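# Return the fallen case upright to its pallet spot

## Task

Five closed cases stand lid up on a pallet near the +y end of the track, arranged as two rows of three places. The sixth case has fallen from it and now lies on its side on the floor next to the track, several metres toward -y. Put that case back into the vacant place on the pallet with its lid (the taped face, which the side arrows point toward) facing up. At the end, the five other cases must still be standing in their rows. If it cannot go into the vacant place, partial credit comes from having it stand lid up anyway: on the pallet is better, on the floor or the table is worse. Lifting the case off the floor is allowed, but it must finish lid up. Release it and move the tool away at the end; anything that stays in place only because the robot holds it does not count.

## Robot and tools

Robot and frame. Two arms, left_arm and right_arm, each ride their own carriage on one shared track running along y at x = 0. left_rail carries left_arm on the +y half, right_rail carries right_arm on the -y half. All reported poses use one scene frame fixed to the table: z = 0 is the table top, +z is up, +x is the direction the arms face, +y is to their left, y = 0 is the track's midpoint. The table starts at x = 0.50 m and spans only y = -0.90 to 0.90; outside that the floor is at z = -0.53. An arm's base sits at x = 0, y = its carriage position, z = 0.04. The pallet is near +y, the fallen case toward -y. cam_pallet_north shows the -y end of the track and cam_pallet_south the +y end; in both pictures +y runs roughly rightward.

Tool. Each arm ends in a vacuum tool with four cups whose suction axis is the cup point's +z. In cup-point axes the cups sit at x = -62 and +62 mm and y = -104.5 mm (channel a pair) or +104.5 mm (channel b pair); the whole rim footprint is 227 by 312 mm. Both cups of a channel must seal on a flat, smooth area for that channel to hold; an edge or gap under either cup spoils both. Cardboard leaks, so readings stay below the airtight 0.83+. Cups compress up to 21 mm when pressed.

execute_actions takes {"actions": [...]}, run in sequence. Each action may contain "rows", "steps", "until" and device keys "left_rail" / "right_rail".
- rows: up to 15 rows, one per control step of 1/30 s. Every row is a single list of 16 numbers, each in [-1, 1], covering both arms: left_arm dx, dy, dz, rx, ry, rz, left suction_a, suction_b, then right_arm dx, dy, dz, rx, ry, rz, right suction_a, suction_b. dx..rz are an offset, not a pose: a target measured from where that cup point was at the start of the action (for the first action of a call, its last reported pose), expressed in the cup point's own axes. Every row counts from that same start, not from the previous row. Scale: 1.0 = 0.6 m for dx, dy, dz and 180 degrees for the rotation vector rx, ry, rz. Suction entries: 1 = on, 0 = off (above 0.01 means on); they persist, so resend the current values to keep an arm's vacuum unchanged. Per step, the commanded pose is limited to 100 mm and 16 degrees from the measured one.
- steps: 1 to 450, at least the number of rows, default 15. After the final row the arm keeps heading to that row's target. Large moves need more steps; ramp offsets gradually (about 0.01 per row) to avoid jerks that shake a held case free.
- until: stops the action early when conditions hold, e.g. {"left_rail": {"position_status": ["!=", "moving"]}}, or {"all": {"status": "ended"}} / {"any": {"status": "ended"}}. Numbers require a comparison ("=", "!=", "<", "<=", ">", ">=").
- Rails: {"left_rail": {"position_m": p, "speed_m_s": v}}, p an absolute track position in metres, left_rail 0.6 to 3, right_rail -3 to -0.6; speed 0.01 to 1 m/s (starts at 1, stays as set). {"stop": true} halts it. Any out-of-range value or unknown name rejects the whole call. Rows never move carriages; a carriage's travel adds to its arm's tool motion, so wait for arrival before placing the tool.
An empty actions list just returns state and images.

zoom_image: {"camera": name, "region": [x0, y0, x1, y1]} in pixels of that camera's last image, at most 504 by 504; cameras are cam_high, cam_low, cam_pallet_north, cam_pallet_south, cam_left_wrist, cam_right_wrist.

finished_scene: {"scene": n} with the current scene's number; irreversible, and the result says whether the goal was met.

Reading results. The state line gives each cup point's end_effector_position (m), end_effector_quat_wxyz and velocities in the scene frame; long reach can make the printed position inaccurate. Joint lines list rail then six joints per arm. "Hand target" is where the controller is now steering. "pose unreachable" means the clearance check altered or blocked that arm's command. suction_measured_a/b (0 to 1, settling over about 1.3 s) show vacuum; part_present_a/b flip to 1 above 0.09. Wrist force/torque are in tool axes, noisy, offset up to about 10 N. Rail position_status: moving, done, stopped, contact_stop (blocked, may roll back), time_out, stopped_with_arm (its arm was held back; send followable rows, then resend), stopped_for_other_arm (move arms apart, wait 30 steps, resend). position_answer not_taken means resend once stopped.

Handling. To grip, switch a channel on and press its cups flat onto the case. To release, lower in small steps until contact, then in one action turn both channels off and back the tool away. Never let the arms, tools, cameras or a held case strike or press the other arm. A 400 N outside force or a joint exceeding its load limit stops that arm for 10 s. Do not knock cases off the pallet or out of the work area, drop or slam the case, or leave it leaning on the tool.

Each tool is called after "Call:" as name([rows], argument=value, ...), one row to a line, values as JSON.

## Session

Call:
execute_actions(actions=[])

Scene clock: 0.00 s.
left_arm: end_effector_position=(+0.8504, +1.4915, +0.4402) suction_measured_a=0.00 part_present_a=0 suction_measured_b=0.00 part_present_b=0 end_effector_quat_wxyz=(+0.000, -0.001, +1.000, +0.000) end_effector_velocity=(-0.000, +0.000, +0.000) end_effector_angular_velocity=(-0.000, -0.000, +0.000) | right_arm: end_effector_position=(+0.8493, -1.8058, +0.4393) suction_measured_a=0.00 part_present_a=0 suction_measured_b=0.00 part_present_b=0 end_effector_quat_wxyz=(-0.001, -0.000, +1.000, +0.001) end_effector_velocity=(+0.000, -0.000, -0.000) end_effector_angular_velocity=(+0.000, +0.000, -0.000)
Joint positions: left_arm=[ 1.49  -0.238 -1.498  2.092 -2.165 -1.57   1.331] | right_arm=[-1.806 -0.24  -1.498  2.092 -2.163 -1.569  1.331]
Joint velocities: left_arm=[ 0.  0. -0.  0.  0.  0.  0.] | right_arm=[ 0. -0.  0. -0.  0. -0.  0.]
Wrist force (N, on the end effector, along its own x y z axes, offset not removed): no reading
Wrist torque (N m, same axes, about the end effector's origin, offset not removed): no reading
Hand target (left_arm): +0.850, +1.492, +0.440; +0.000, -0.001, +1.000, +0.000
Hand target (right_arm): +0.849, -1.806, +0.439; -0.001, -0.000, +1.000, +0.001
left_rail: position_m=1.490 position_m_goal=1.490 speed_m_s=1.00 position_status=done position_answer=taken refusals=0
right_rail: position_m=-1.806 position_m_goal=-1.806 speed_m_s=1.00 position_status=done position_answer=taken refusals=0
camera_calibration (this result's frames):
cam_left_wrist: T_world_to_cam=[[0.050411, -0.998677, -0.0101218, 1.4521], [-0.856075, -0.0484281, 0.514579, 0.599996], [-0.514388, -0.0172754, -0.857383, 0.942283], [0, 0, 0, 1]] pos_world=[0.925139, 1.49552, 0.513851]
cam_right_wrist: T_world_to_cam=[[-0.0533576, -0.998494, -0.012731, -1.74886], [-0.835759, 0.0376768, 0.547803, 0.551492], [-0.546498, 0.0398695, -0.836511, 1.00577], [0, 0, 0, 1]] pos_world=[0.91725, -1.80711, 0.516963]

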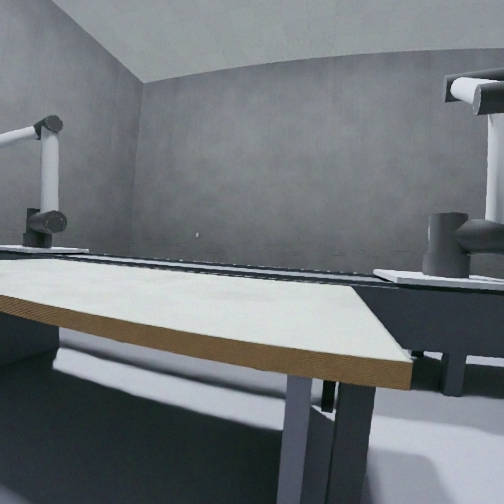

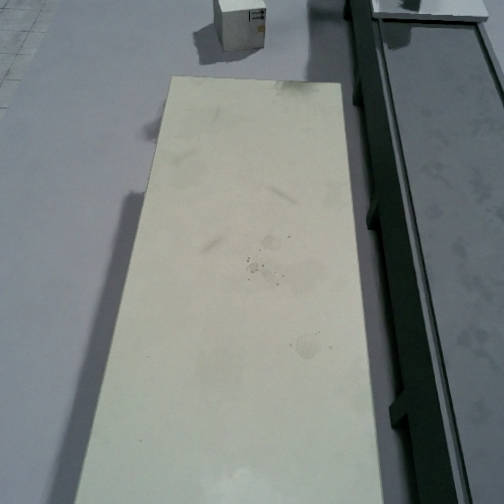

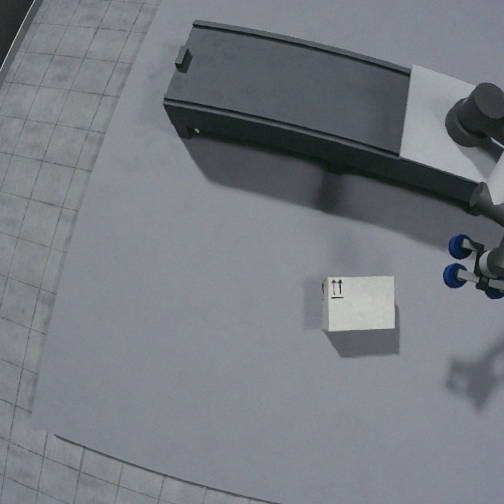

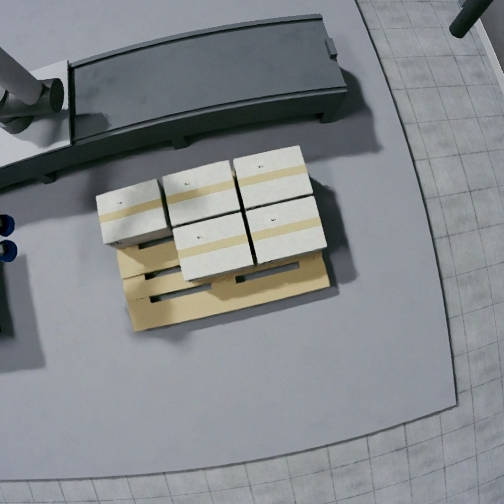

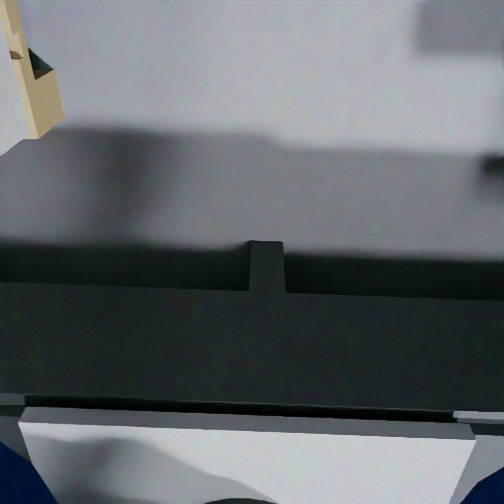

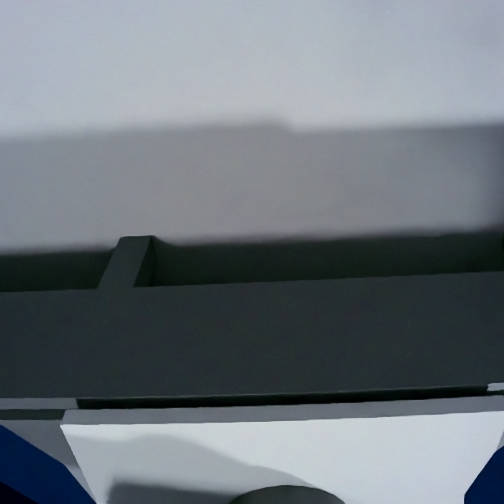

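Call:
execute_actions([
  {"rows":[[-0.05,0,0,0,0,0,0,0,-0.04,-0.04,0.05,0,0,-0.02,0,0],[-0.1,0,0,0,0,0,0,0,-0.08,-0.08,0.1,0,0,-0.04,0,0],[-0.75,0,0,0,0,0,0,0,-0.47,-0.445,0.5,0,0,-0.089,0,0]],"left_rail":{"position_m":2.2},"steps":42},
])

Scene clock: 1.63 s.
left_arm: end_effector_position=(+1.2994, +2.2016, +0.4401) suction_measured_a=0.00 part_present_a=0 suction_measured_b=0.00 part_present_b=0 end_effector_quat_wxyz=(+0.000, -0.001, +1.000, +0.000) end_effector_velocity=(+0.008, -0.000, +0.000) end_effector_angular_velocity=(-0.000, +0.002, -0.000) | right_arm: end_effector_position=(+1.1303, -2.0724, +0.1399) suction_measured_a=0.00 part_present_a=0 suction_measured_b=0.00 part_present_b=0 end_effector_quat_wxyz=(-0.001, -0.140, +0.990, +0.001) end_effector_velocity=(+0.008, -0.004, -0.005) end_effector_angular_velocity=(+0.000, +0.000, +0.000)
Joint positions: left_arm=[ 2.2   -0.154 -1.019  1.416 -1.968 -1.57   1.414] | right_arm=[-1.806 -0.406 -0.947  1.796 -2.418 -1.569  0.885]
Joint velocities: left_arm=[ 0.     0.001  0.009 -0.017  0.009 -0.     0.001] | right_arm=[ 0.    -0.001  0.011 -0.013  0.002 -0.    -0.001]
Wrist force (N, on the end effector, along its own x y z axes, offset not removed): left_arm=[-0.2 -6.5 0.4] | right_arm=[-0.7 -3.5 6.0]
Wrist torque (N m, same axes, about the end effector's origin, offset not removed): left_arm=[-0.60 -0.33 -0.40] | right_arm=[-0.56 0.65 -0.03]
Hand target (left_arm): +1.300, +2.202, +0.440; +0.000, -0.001, +1.000, +0.000
Hand target (right_arm): +1.131, -2.073, +0.139; -0.001, -0.140, +0.990, +0.001
Off the commanded pose (left_arm): 0.001 m, 0 deg.
Off the commanded pose (right_arm): 0.002 m, 0 deg.
left_rail: position_m=2.200 position_m_goal=2.200 speed_m_s=1.00 position_status=done position_answer=taken refusals=0
right_rail: position_m=-1.806 position_m_goal=-1.806 speed_m_s=1.00 position_status=done position_answer=taken refusals=0
camera_calibration (this result's frames):
cam_left_wrist: T_world_to_cam=[[0.050287, -0.998683, -0.0101578, 2.13878], [-0.856145, -0.0483425, 0.514469, 1.01876], [-0.514282, -0.0171745, -0.857449, 1.18511], [0, 0, 0, 1]] pos_world=[1.37413, 2.20556, 0.513778]
cam_right_wrist: T_world_to_cam=[[0.2243, -0.974429, -0.0133505, -2.26774], [-0.814204, -0.194911, 0.546883, 0.454093], [-0.535501, -0.111796, -0.837103, 0.592856], [0, 0, 0, 1]] pos_world=[1.19585, -2.05497, 0.21767]

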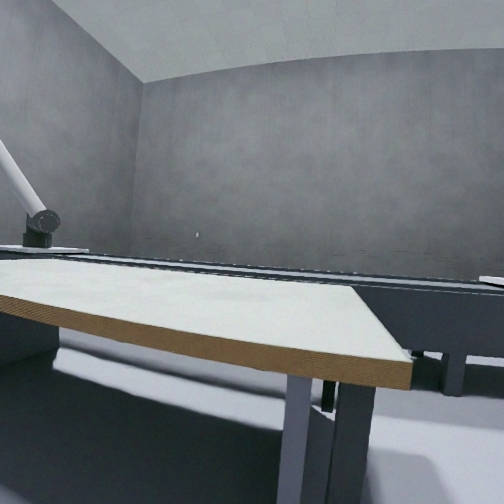

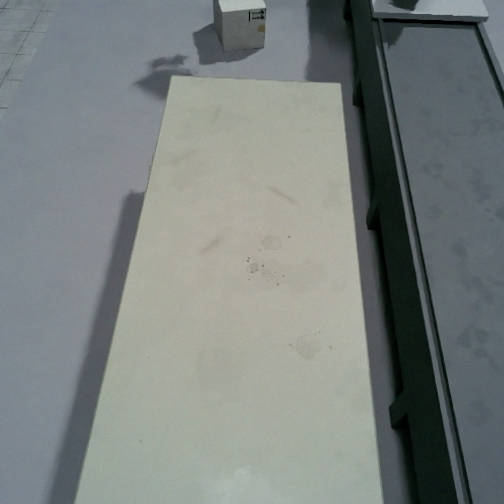

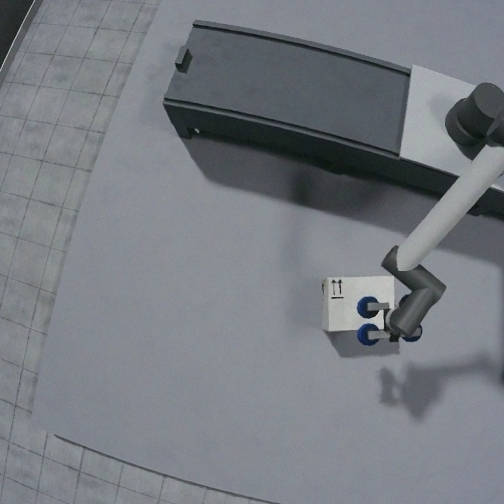

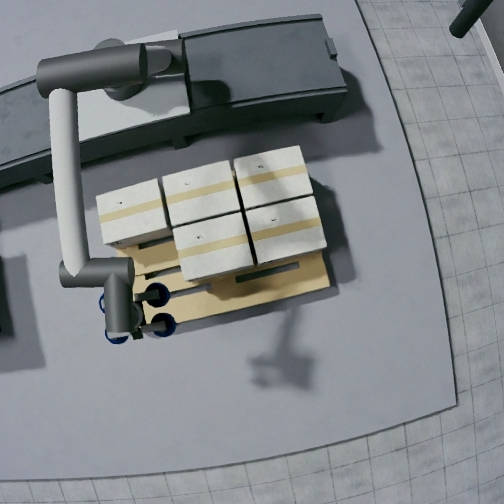

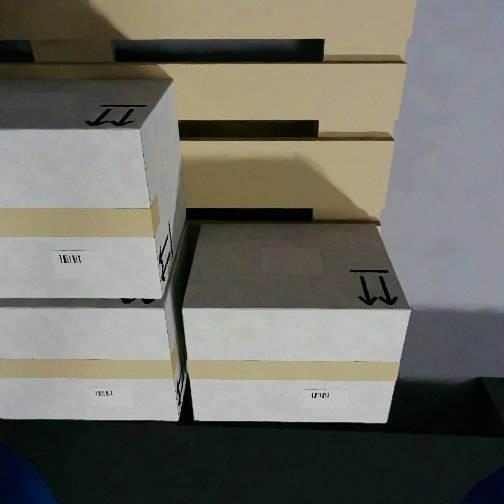

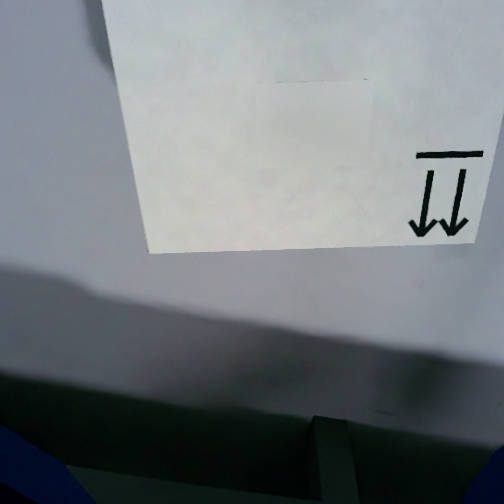

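Call:
execute_actions([
  {"rows":[[0.04,-0.05,0,0,0,0.02,0,0,0.03,-0.015,0.05,0,0,0,0,0],[0.08,-0.1,0,0,0,0.05,0,0,0.06,-0.03,0.12,0,0,0,0,0],[0.733,-1,-0.25,0,0,0.252,0,0,0.155,-0.076,0.625,0,0,0,0,0]],"left_rail":{"position_m":1.2},"steps":34},
  {"rows":[[-0.2,-0.55,-0.1,0,0,0,0,0,0,0,0.01,0,0,0,1,1],[-0.2,-0.55,-0.1,0,0,0,0,0,0,0,0.016,0,0,0,1,1],[-0.2,-0.55,-0.1,0,0,0,0,0,0,0,0.022,0,0,0,1,1],[-0.2,-0.55,-0.1,0,0,0,0,0,0,0,0.028,0,0,0,1,1],[-0.2,-0.55,-0.1,0,0,0,0,0,0,0,0.034,0,0,0,1,1],[-0.2,-0.55,-0.1,0,0,0,0,0,0,0,0.04,0,0,0,1,1],[-0.2,-0.55,-0.1,0,0,0,0,0,0,0,0.046,0,0,0,1,1]],"steps":22},
])

Scene clock: 4.13 s.
left_arm: end_effector_position=(+0.8381, +0.4663, +0.6046) suction_measured_a=0.00 part_present_a=0 suction_measured_b=0.00 part_present_b=0 end_effector_quat_wxyz=(+0.001, +0.386, +0.923, -0.001) end_effector_velocity=(-0.039, -0.118, +0.019) end_effector_angular_velocity=(+0.009, +0.001, +0.008) | right_arm: end_effector_position=(+1.0532, -2.1414, -0.2609) suction_measured_a=0.84 part_present_a=1 suction_measured_b=0.84 part_present_b=1 end_effector_quat_wxyz=(-0.000, -0.140, +0.990, +0.001) end_effector_velocity=(-0.000, +0.000, -0.002) end_effector_angular_velocity=(+0.000, +0.001, -0.000)
Joint positions: left_arm=[ 1.2   -0.9   -1.29   1.586 -1.868 -1.572  1.463] | right_arm=[-1.806 -0.492 -0.554  1.854 -2.868 -1.569  0.799]
Joint velocities: left_arm=[ 0.    -0.096  0.05  -0.096  0.054  0.005 -0.104] | right_arm=[ 0.    -0.     0.002 -0.    -0.001 -0.     0.   ]
Wrist force (N, on the end effector, along its own x y z axes, offset not removed): left_arm=[3.0 -10.1 -2.0] | right_arm=[-1.5 4.7 -18.6]
Wrist torque (N m, same axes, about the end effector's origin, offset not removed): left_arm=[-0.95 -0.83 -0.48] | right_arm=[3.39 0.98 0.14]
Hand target (left_arm): +0.834, +0.453, +0.607; +0.000, +0.385, +0.923, -0.000
Hand target (right_arm): +1.053, -2.141, -0.261; -0.001, -0.140, +0.990, +0.001
Off the commanded pose (left_arm): 0.014 m, 0 deg.
Off the commanded pose (right_arm): 0.000 m, 0 deg.
left_rail: position_m=1.200 position_m_goal=1.200 speed_m_s=1.00 position_status=done position_answer=taken refusals=0
right_rail: position_m=-1.806 position_m_goal=-1.806 speed_m_s=1.00 position_status=done position_answer=taken refusals=0
camera_calibration (this result's frames):
cam_left_wrist: T_world_to_cam=[[-0.677496, -0.735483, -0.00793709, 0.916489], [-0.633916, 0.578396, 0.513429, -0.0225046], [-0.373027, 0.352877, -0.858096, 0.768554], [0, 0, 0, 1]] pos_world=[0.893343, 0.415874, 0.678322]
cam_right_wrist: T_world_to_cam=[[0.224253, -0.974438, -0.013453, -2.32307], [-0.814256, -0.194939, 0.546797, 0.597061], [-0.535442, -0.111667, -0.837157, 0.208561], [0, 0, 0, 1]] pos_world=[1.11879, -2.12401, -0.183125]

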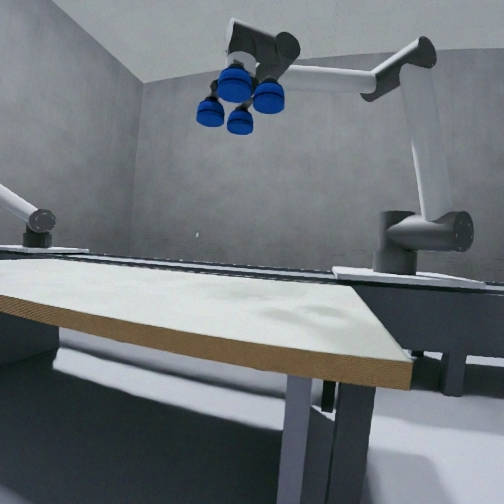

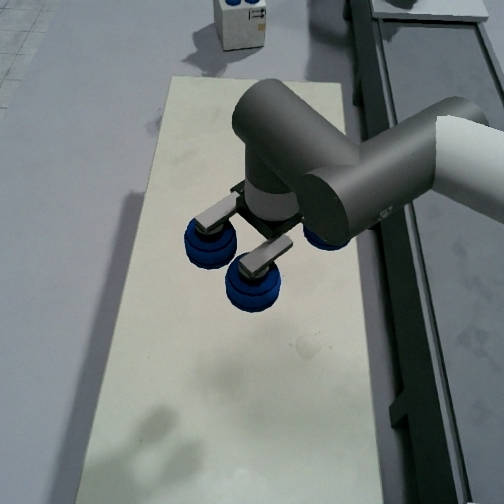

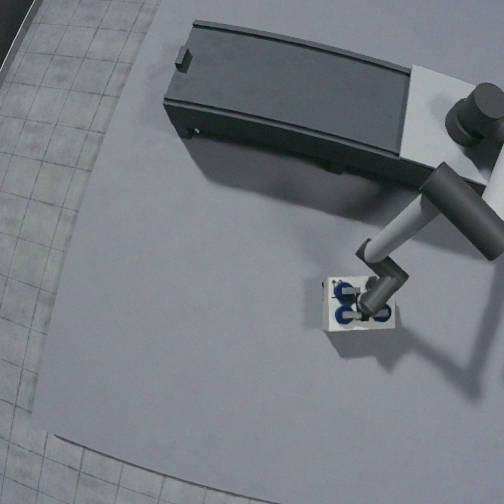

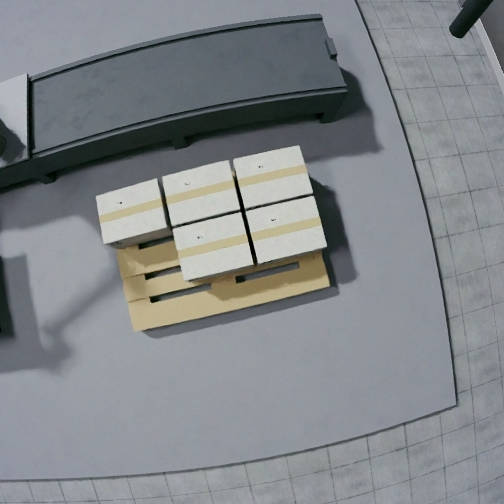

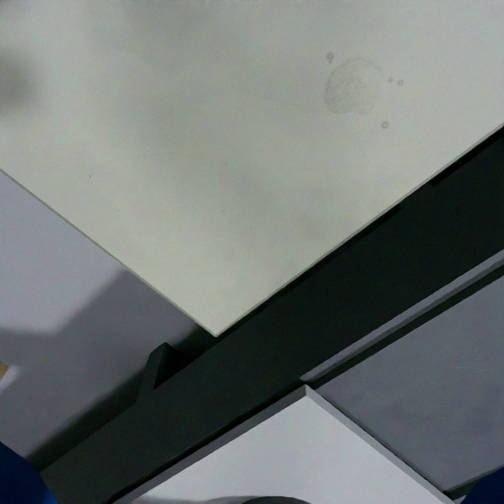

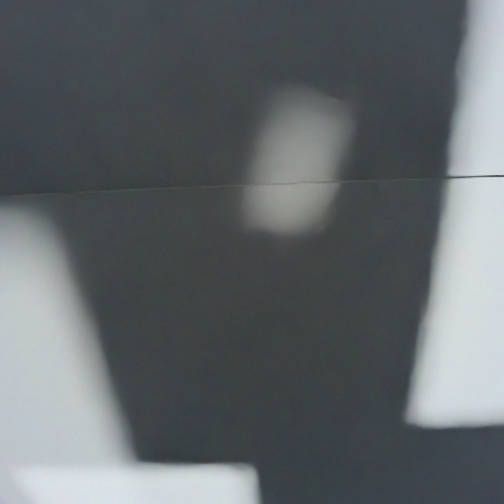

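Call:
execute_actions([
  {"rows":[[0.008,0.055,0,0,0,0,0,0,0,0,-0.01,0,0,0,1,1],[0.008,0.055,0,0,0,0,0,0,0,0,-0.025,0,0,0,1,1],[0.008,0.055,0,0,0,0,0,0,0,0,-0.045,0,0,0,1,1],[0.008,0.055,0,0,0,0,0,0,0,0.01,-0.07,0,0,0.005,1,1],[0.008,0.055,0,0,0,0,0,0,0,0.03,-0.1,0,0,0.015,1,1],[0.008,0.055,0,0,0,0,0,0,0,0.05,-0.13,0,0,0.03,1,1],[0.008,0.055,0,0,0,0,0,0,0,0.07,-0.17,0,0,0.05,1,1],[0.008,0.055,0,0,0,0,0,0,-0.088,0.668,-1,0,0,0.339,1,1]],"left_rail":{"position_m":1.4},"steps":34},
  {"right_rail":{"position_m":-0.6},"steps":18},
  {"rows":[[0,0,0,0,0,0,0,0,0.02,0.015,-0.04,0,0.01,0,1,1],[0,0,0,0,0,0,0,0,0.04,0.03,-0.08,0,0.025,0,1,1],[0,0,0,0,0,0,0,0,0.06,0.045,-0.1,0,0.045,0,1,1],[0,0,0,0,0,0,0,0,0.09,0.065,-0.1,0,0.07,0,1,1],[0,0,0,0,0,0,0,0,0.12,0.09,-0.1,0,0.1,0,1,1],[0,0,0,0,0,0,0,0,0.469,0.344,-0.08,0,0.5,0,1,1]],"steps":52},
])

Scene clock: 7.83 s.
left_arm: end_effector_position=(+0.8582, +0.6932, +0.6045) suction_measured_a=0.00 part_present_a=0 suction_measured_b=0.00 part_present_b=0 end_effector_quat_wxyz=(+0.001, +0.386, +0.923, -0.001) end_effector_velocity=(-0.000, +0.000, +0.000) end_effector_angular_velocity=(-0.000, -0.000, -0.000) | right_arm: end_effector_position=(+0.9420, -0.1950, +0.3821) suction_measured_a=0.90 part_present_a=1 suction_measured_b=0.90 part_present_b=1 end_effector_quat_wxyz=(+0.651, -0.273, -0.654, -0.271) end_effector_velocity=(-0.003, +0.001, -0.002) end_effector_angular_velocity=(+0.040, +0.028, +0.024)
Joint positions: left_arm=[ 1.4   -0.871 -1.293  1.589 -1.869 -1.572  1.493] | right_arm=[-0.6   -0.001 -0.896  1.487 -0.599 -0.782  1.576]
Joint velocities: left_arm=[ 0.  0. -0.  0. -0.  0.  0.] | right_arm=[ 0.     0.005  0.024 -0.019  0.064 -0.019 -0.057]
Wrist force (N, on the end effector, along its own x y z axes, offset not removed): left_arm=[2.1 -8.1 -1.3] | right_arm=[26.0 1.1 3.1]
Wrist torque (N m, same axes, about the end effector's origin, offset not removed): left_arm=[-0.85 -0.77 -0.44] | right_arm=[0.69 3.30 3.25]
Hand target (left_arm): +0.858, +0.693, +0.605; +0.001, +0.386, +0.923, -0.001
Hand target (right_arm): +0.942, -0.195, +0.382; +0.653, -0.271, -0.653, -0.271
Off the commanded pose (left_arm): 0.000 m, 0 deg.
Off the commanded pose (right_arm): 0.001 m, 1 deg.
left_rail: position_m=1.400 position_m_goal=1.400 speed_m_s=1.00 position_status=done position_answer=taken refusals=0
right_rail: position_m=-0.600 position_m_goal=-0.600 speed_m_s=1.00 position_status=done position_answer=taken refusals=0
camera_calibration (this result's frames):
cam_left_wrist: T_world_to_cam=[[-0.677499, -0.735481, -0.00793467, 1.09702], [-0.633911, 0.578397, 0.513433, -0.14093], [-0.373031, 0.35288, -0.858093, 0.695949], [0, 0, 0, 1]] pos_world=[0.913505, 0.642765, 0.678251]
cam_right_wrist: T_world_to_cam=[[-0.716868, -0.695143, 0.0536247, 0.522498], [0.409164, -0.35718, 0.839647, -0.761584], [-0.564521, 0.623858, 0.540479, 0.549073], [0, 0, 0, 1]] pos_world=[0.996139, -0.251355, 0.314681]

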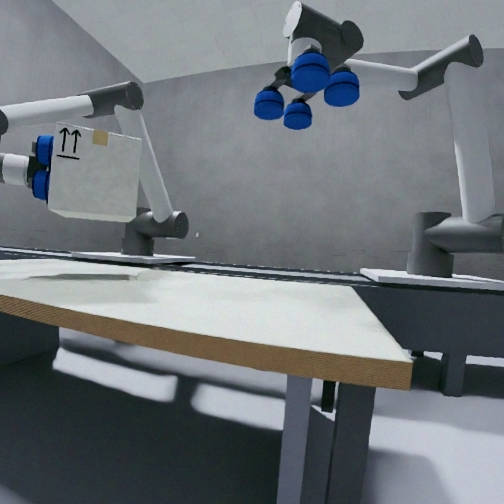

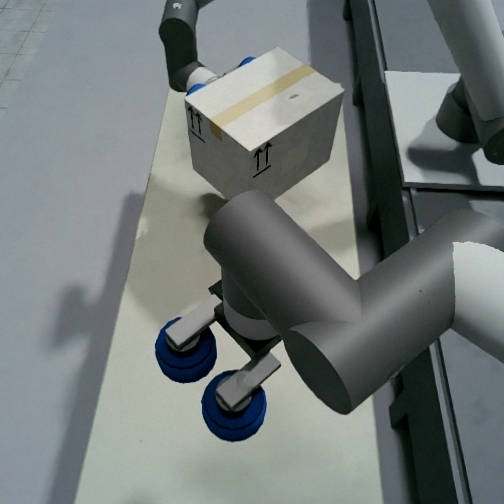

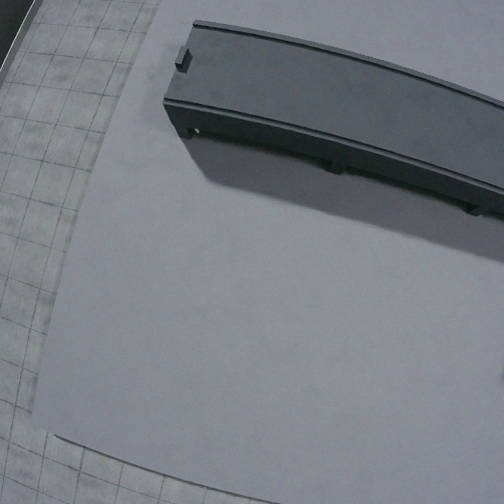

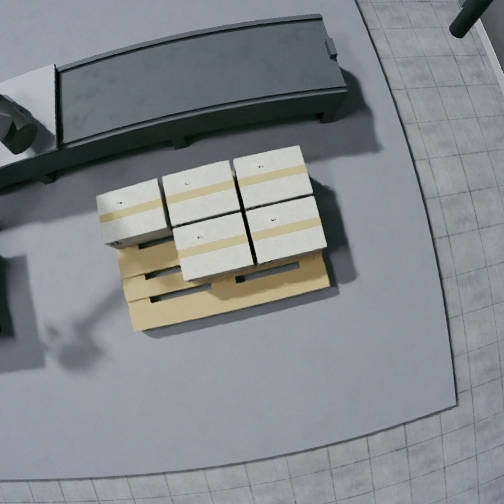

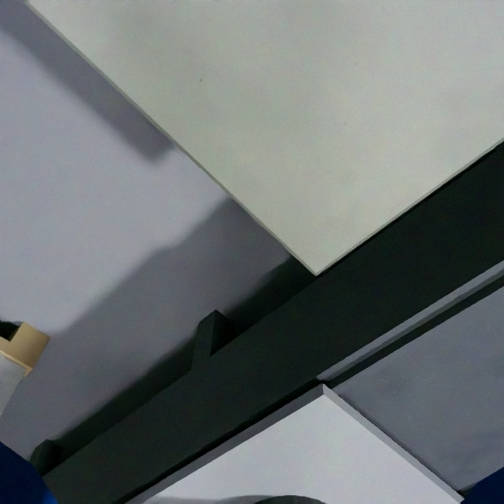

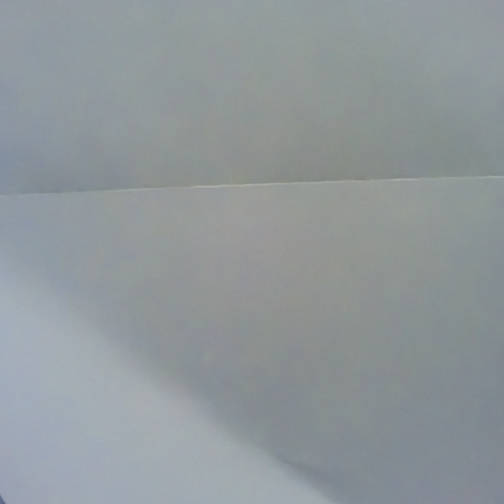

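Lower to z≈0.165 (tool −x), with the small remaining tilt.

Call:
execute_actions([
  {"rows":[[0,0,0,0,0,0,0,0,-0.03,0,0,0,0.002,0,1,1],[0,0,0,0,0,0,0,0,-0.07,0,0,0,0.002,0,1,1],[0,0,0,0,0,0,0,0,-0.12,0,0,0,0.002,0,1,1],[0,0,0,0,0,0,0,0,-0.362,0,0,0,0.002,0,1,1]],"left_rail":{"position_m":1.2},"steps":26},
])

Call:
zoom_image(camera="cam_high", region=[0,170,200,330])

Scene clock: 8.80 s.
left_arm: end_effector_position=(+0.8582, +0.4928, +0.6044) suction_measured_a=0.00 part_present_a=0 suction_measured_b=0.00 part_present_b=0 end_effector_quat_wxyz=(+0.001, +0.386, +0.923, -0.001) end_effector_velocity=(-0.000, +0.000, +0.000) end_effector_angular_velocity=(-0.000, -0.000, -0.000) | right_arm: end_effector_position=(+0.9428, -0.1962, +0.1659) suction_measured_a=0.90 part_present_a=1 suction_measured_b=0.90 part_present_b=1 end_effector_quat_wxyz=(+0.653, -0.272, -0.652, -0.272) end_effector_velocity=(+0.002, +0.000, -0.008) end_effector_angular_velocity=(-0.001, -0.002, -0.000)
Joint positions: left_arm=[ 1.2   -0.871 -1.292  1.589 -1.869 -1.572  1.493] | right_arm=[-0.6   -0.002 -0.731  1.538 -0.806 -0.783  1.569]
Joint velocities: left_arm=[ 0. -0. -0.  0.  0.  0.  0.] | right_arm=[ 0.    -0.     0.008 -0.003 -0.008  0.     0.001]
Wrist force (N, on the end effector, along its own x y z axes, offset not removed): left_arm=[3.5 -11.4 -3.5] | right_arm=[20.7 -2.2 -0.3]
Wrist torque (N m, same axes, about the end effector's origin, offset not removed): left_arm=[-1.18 -0.93 -0.57] | right_arm=[0.01 3.64 3.42]
Hand target (left_arm): +0.858, +0.493, +0.605; +0.001, +0.386, +0.923, -0.001
Hand target (right_arm): +0.943, -0.196, +0.165; +0.653, -0.272, -0.652, -0.272
Off the commanded pose (left_arm): 0.000 m, 0 deg.
Off the commanded pose (right_arm): 0.001 m, 0 deg.
left_rail: position_m=1.200 position_m_goal=1.200 speed_m_s=1.00 position_status=done position_answer=taken refusals=0
right_rail: position_m=-0.600 position_m_goal=-0.600 speed_m_s=1.00 position_status=done position_answer=taken refusals=0
camera_calibration (this result's frames):
cam_left_wrist: T_world_to_cam=[[-0.67754, -0.735443, -0.00794973, 0.949639], [-0.63384, 0.578385, 0.513535, -0.0251022], [-0.373077, 0.352979, -0.858032, 0.7665], [0, 0, 0, 1]] pos_world=[0.913472, 0.442365, 0.678122]
cam_right_wrist: T_world_to_cam=[[-0.71672, -0.695285, 0.0537615, 0.533693], [0.412959, -0.361038, 0.836132, -0.584613], [-0.56194, 0.621474, 0.545888, 0.663314], [0, 0, 0, 1]] pos_world=[0.996673, -0.252231, 0.0980264]

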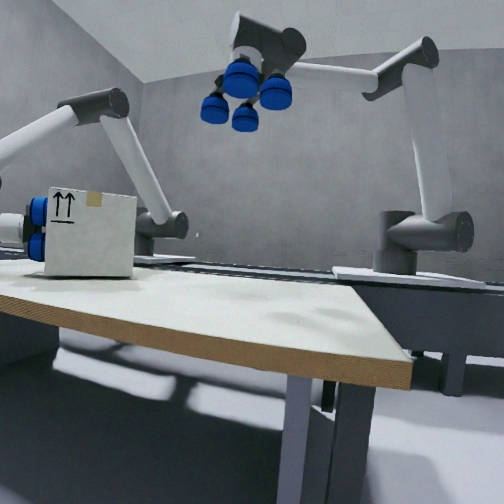

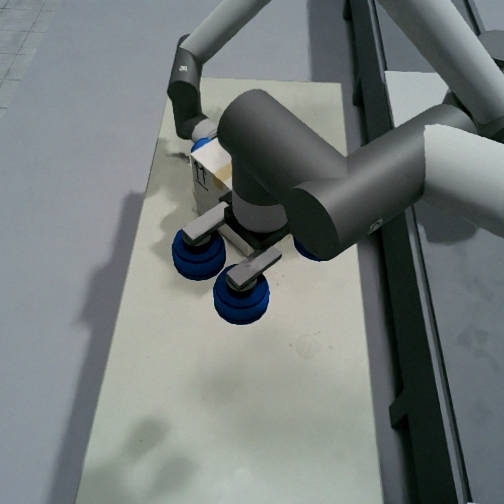

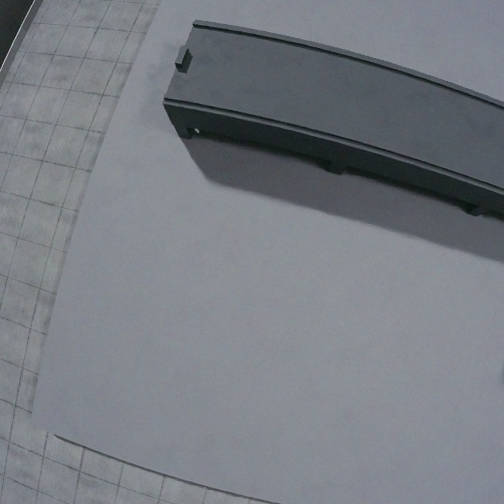

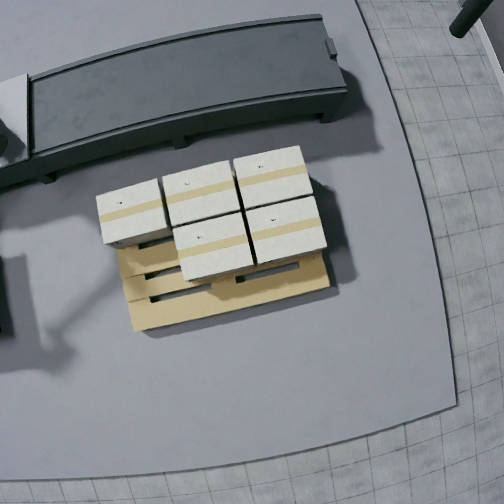

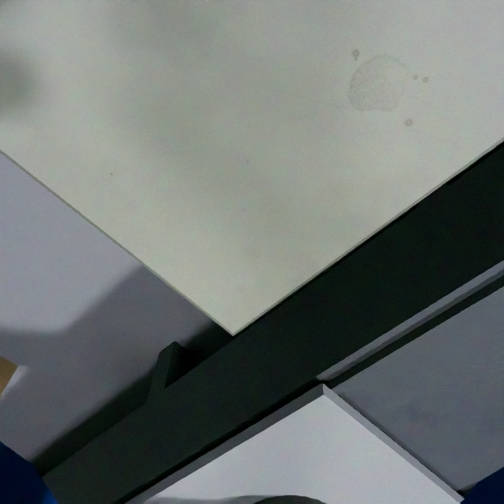

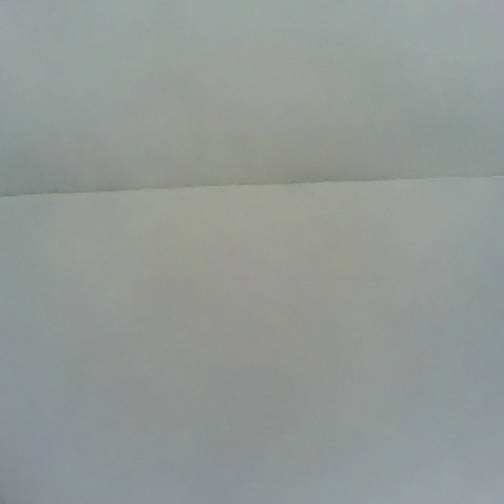

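Region (0, 170, 200, 330) of cam_high's 504x504 image, scaled by 2.520, with more detail than that image has; it fills the top 403 rows of this view, and the rest is white.

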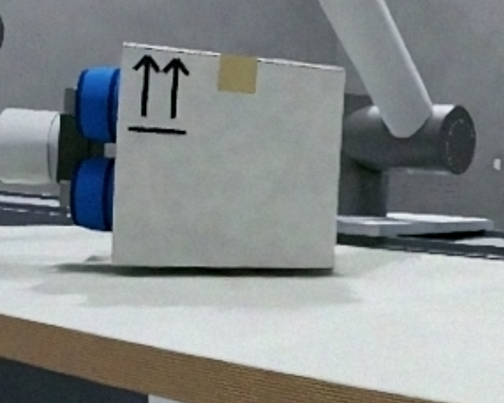

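Call:
execute_actions([
  {"rows":[[0,0,0,0,0,0,0,0,-0.008,0,0,0,0,0,1,1],[0,0,0,0,0,0,0,0,-0.013,0,0,0,0,0,1,1],[0,0,0,0,0,0,0,0,-0.018,0,0,0,0,0,1,1]],"steps":12},
])

Call:
zoom_image(camera="cam_high", region=[0,220,160,310])

Scene clock: 9.30 s.
left_arm: end_effector_position=(+0.8582, +0.4928, +0.6044) suction_measured_a=0.00 part_present_a=0 suction_measured_b=0.00 part_present_b=0 end_effector_quat_wxyz=(+0.001, +0.386, +0.923, -0.001) end_effector_velocity=(+0.000, +0.000, -0.000) end_effector_angular_velocity=(+0.000, -0.000, +0.000) | right_arm: end_effector_position=(+0.9429, -0.1962, +0.1558) suction_measured_a=0.90 part_present_a=1 suction_measured_b=0.90 part_present_b=1 end_effector_quat_wxyz=(+0.653, -0.272, -0.652, -0.272) end_effector_velocity=(-0.000, +0.000, -0.006) end_effector_angular_velocity=(+0.000, +0.000, -0.000)
Joint positions: left_arm=[ 1.2   -0.871 -1.292  1.589 -1.869 -1.572  1.493] | right_arm=[-0.6   -0.002 -0.722  1.539 -0.815 -0.783  1.569]
Joint velocities: left_arm=[ 0.  0.  0. -0.  0.  0. -0.] | right_arm=[ 0.     0.     0.005  0.001 -0.005  0.    -0.001]
Wrist force (N, on the end effector, along its own x y z axes, offset not removed): left_arm=[2.8 -4.9 -1.5] | right_arm=[22.3 2.5 2.0]
Wrist torque (N m, same axes, about the end effector's origin, offset not removed): left_arm=[-0.49 -0.85 -0.37] | right_arm=[0.74 3.59 3.42]
Hand target (left_arm): +0.858, +0.493, +0.604; +0.001, +0.386, +0.923, -0.001
Hand target (right_arm): +0.943, -0.196, +0.155; +0.653, -0.272, -0.652, -0.272
Off the commanded pose (left_arm): 0.000 m, 0 deg.
Off the commanded pose (right_arm): 0.001 m, 0 deg.
left_rail: position_m=1.200 position_m_goal=1.200 speed_m_s=1.00 position_status=done position_answer=taken refusals=0
right_rail: position_m=-0.600 position_m_goal=-0.600 speed_m_s=1.00 position_status=done position_answer=taken refusals=0
camera_calibration (this result's frames):
cam_left_wrist: T_world_to_cam=[[-0.677537, -0.735446, -0.00794849, 0.949642], [-0.633845, 0.578386, 0.513527, -0.0251013], [-0.373074, 0.352972, -0.858037, 0.76651], [0, 0, 0, 1]] pos_world=[0.913472, 0.442372, 0.678132]
cam_right_wrist: T_world_to_cam=[[-0.716726, -0.695284, 0.0536902, 0.534365], [0.412851, -0.361012, 0.836196, -0.576064], [-0.562011, 0.62149, 0.545796, 0.668986], [0, 0, 0, 1]] pos_world=[0.9968, -0.252198, 0.087882]

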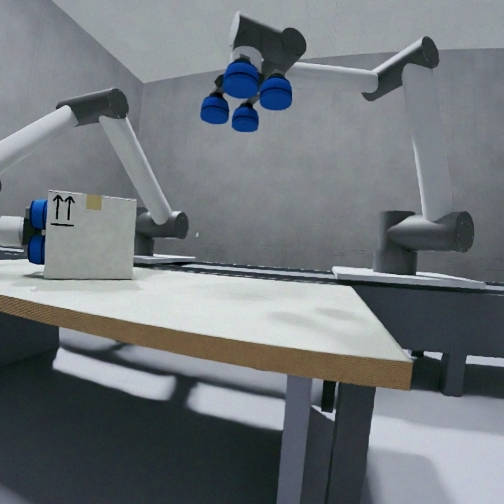

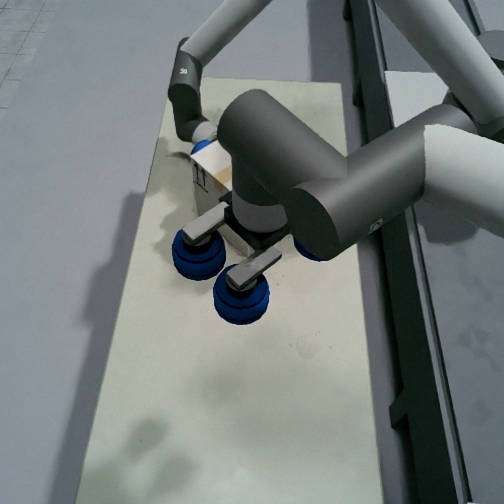

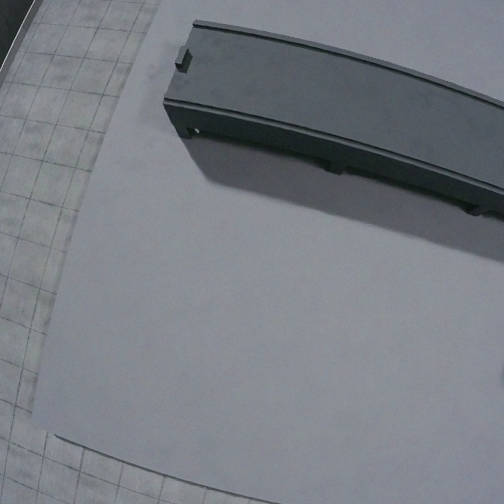

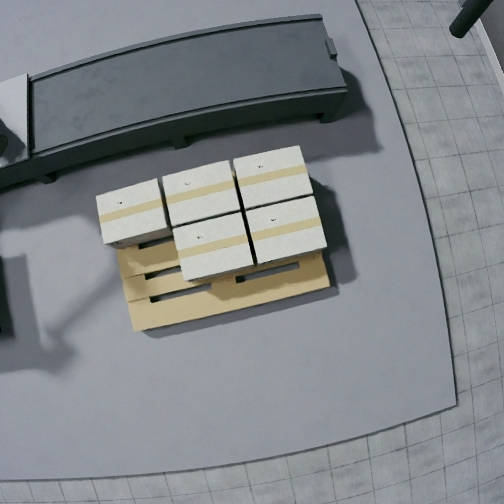

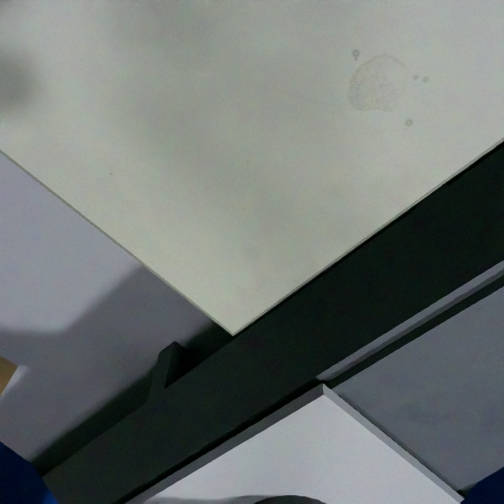

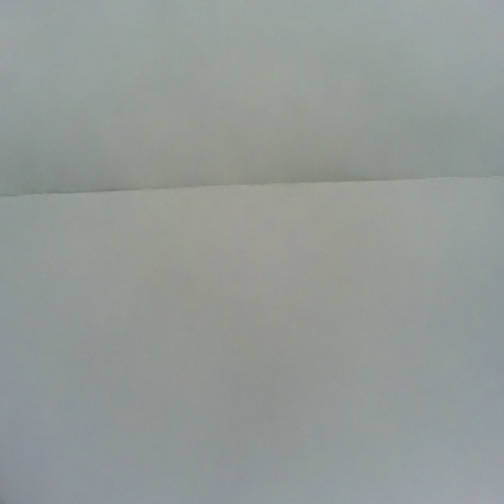

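Region (0, 220, 160, 310) of cam_high's 504x504 image, scaled by 3.150, with more detail than that image has; it fills the top 284 rows of this view, and the rest is white.

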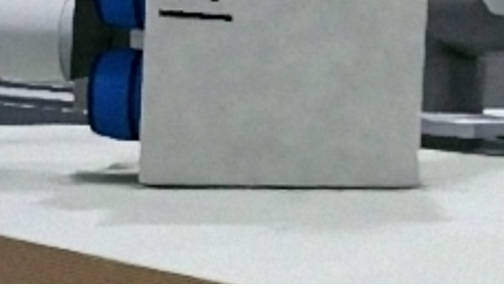

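Call:
execute_actions([
  {"rows":[[0,0,0,0,0,0,0,0,-0.005,0,0,0,0,0,1,1]],"steps":9},
  {"rows":[[0,0,0,0,0,0,0,0,0,0,-0.008,0,0,0,0,0],[0,0,0,0,0,0,0,0,0,0,-0.016,0,0,0,0,0],[0,0,0,0,0,0,0,0,0,0,-0.024,0,0,0,0,0],[0,0,0,0,0,0,0,0,0,0,-0.032,0,0,0,0,0],[0,0,0,0,0,0,0,0,0,0,-0.04,0,0,0,0,0],[0,0,0,0,0,0,0,0,0,0,-0.05,0,0,0,0,0],[0,0,0,0,0,0,0,0,0,0,-0.065,0,0,0,0,0],[0,0,0,0,0,0,0,0,0,0,-0.08,0,0,0,0,0],[0,0,0,0,0,0,0,0,0.02,0,-0.1,0,0,0,0,0],[0,0,0,0,0,0,0,0,0.05,0,-0.12,0,0,0,0,0]],"steps":14},
  {"right_rail":{"position_m":-1.8},"steps":12},
  {"left_rail":{"position_m":0.6},"steps":60,"until":{"left_rail":{"position_status":["!=","moving"]}}},
  {"steps":3},
])

Scene clock: 11.87 s.
left_arm: end_effector_position=(+0.8582, -0.1073, +0.6044) suction_measured_a=0.00 part_present_a=0 suction_measured_b=0.00 part_present_b=0 end_effector_quat_wxyz=(+0.001, +0.386, +0.923, -0.001) end_effector_velocity=(+0.000, +0.000, +0.000) end_effector_angular_velocity=(-0.000, -0.000, +0.000) | right_arm: end_effector_position=(+0.9938, -1.4428, +0.1831) suction_measured_a=0.00 part_present_a=0 suction_measured_b=0.00 part_present_b=0 end_effector_quat_wxyz=(+0.653, -0.272, -0.652, -0.272) end_effector_velocity=(-0.000, -0.138, -0.000) end_effector_angular_velocity=(+0.000, +0.000, +0.000)
Joint positions: left_arm=[ 0.6   -0.871 -1.292  1.589 -1.869 -1.572  1.493] | right_arm=[-1.795 -0.045 -0.709  1.456 -0.746 -0.825  1.569]
Joint velocities: left_arm=[ 0.  0. -0.  0. -0.  0.  0.] | right_arm=[-0.138  0.     0.     0.    -0.     0.    -0.   ]
Wrist force (N, on the end effector, along its own x y z axes, offset not removed): left_arm=[5.7 -8.9 0.9] | right_arm=[1.5 -2.5 -0.4]
Wrist torque (N m, same axes, about the end effector's origin, offset not removed): left_arm=[-0.97 -1.21 -0.40] | right_arm=[-0.26 0.34 0.08]
Hand target (left_arm): +0.858, -0.107, +0.604; +0.001, +0.386, +0.923, -0.001
Hand target (right_arm): +0.994, -1.447, +0.183; +0.653, -0.272, -0.652, -0.272
Off the commanded pose (left_arm): 0.000 m, 0 deg.
Off the commanded pose (right_arm): 0.000 m, 0 deg.
left_rail: position_m=0.600 position_m_goal=0.600 speed_m_s=1.00 position_status=done position_answer=taken refusals=0
right_rail: position_m=-1.795 position_m_goal=-1.800 speed_m_s=1.00 position_status=moving position_answer=taken refusals=0
camera_calibration (this result's frames):
cam_left_wrist: T_world_to_cam=[[-0.677562, -0.735422, -0.00794955, 0.508372], [-0.633823, 0.578405, 0.513534, 0.321924], [-0.373066, 0.35299, -0.858033, 0.97828], [0, 0, 0, 1]] pos_world=[0.91346, -0.157657, 0.678118]
cam_right_wrist: T_world_to_cam=[[-0.716832, -0.695185, 0.0535791, -0.297168], [0.412771, -0.361179, 0.836164, -1.07009], [-0.561937, 0.621504, 0.545857, 1.45734], [0, 0, 0, 1]] pos_world=[1.04762, -1.49883, 0.115188]

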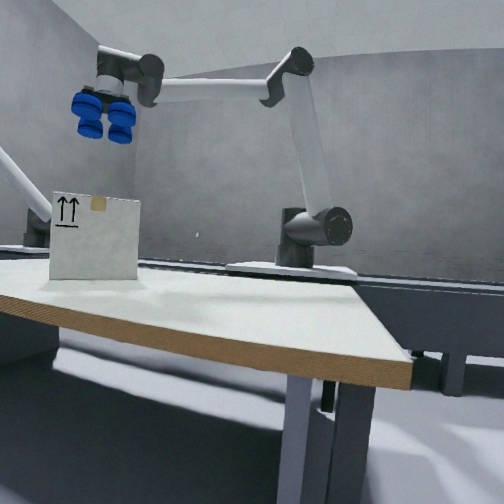

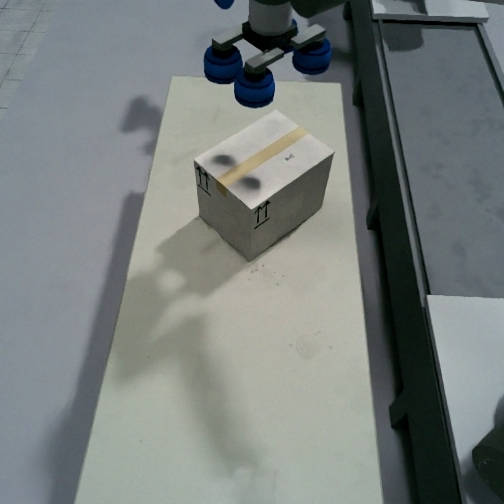

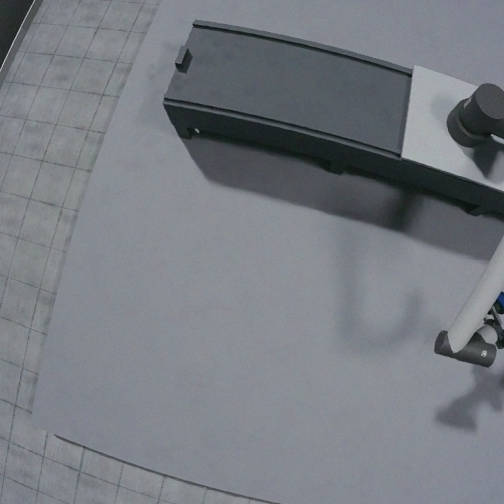

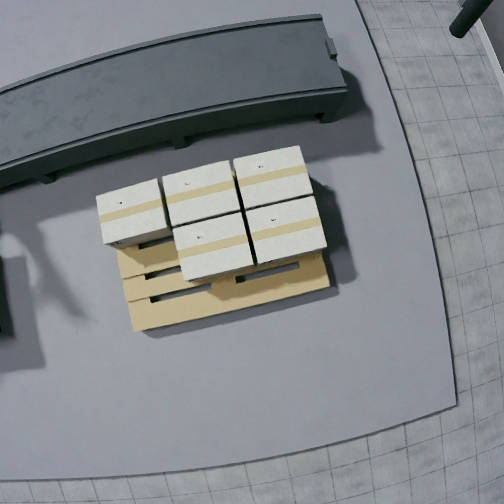

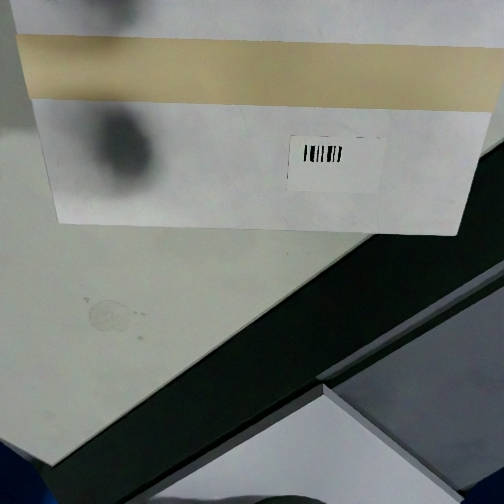

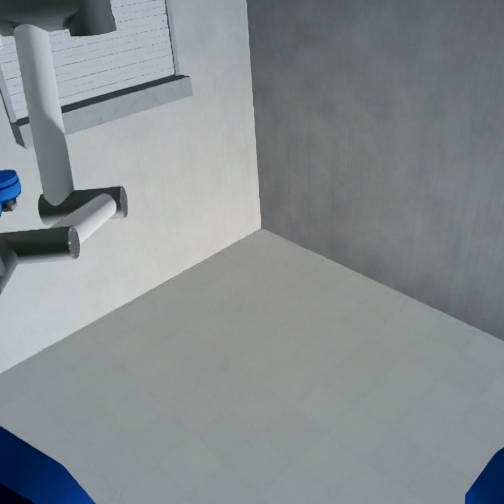

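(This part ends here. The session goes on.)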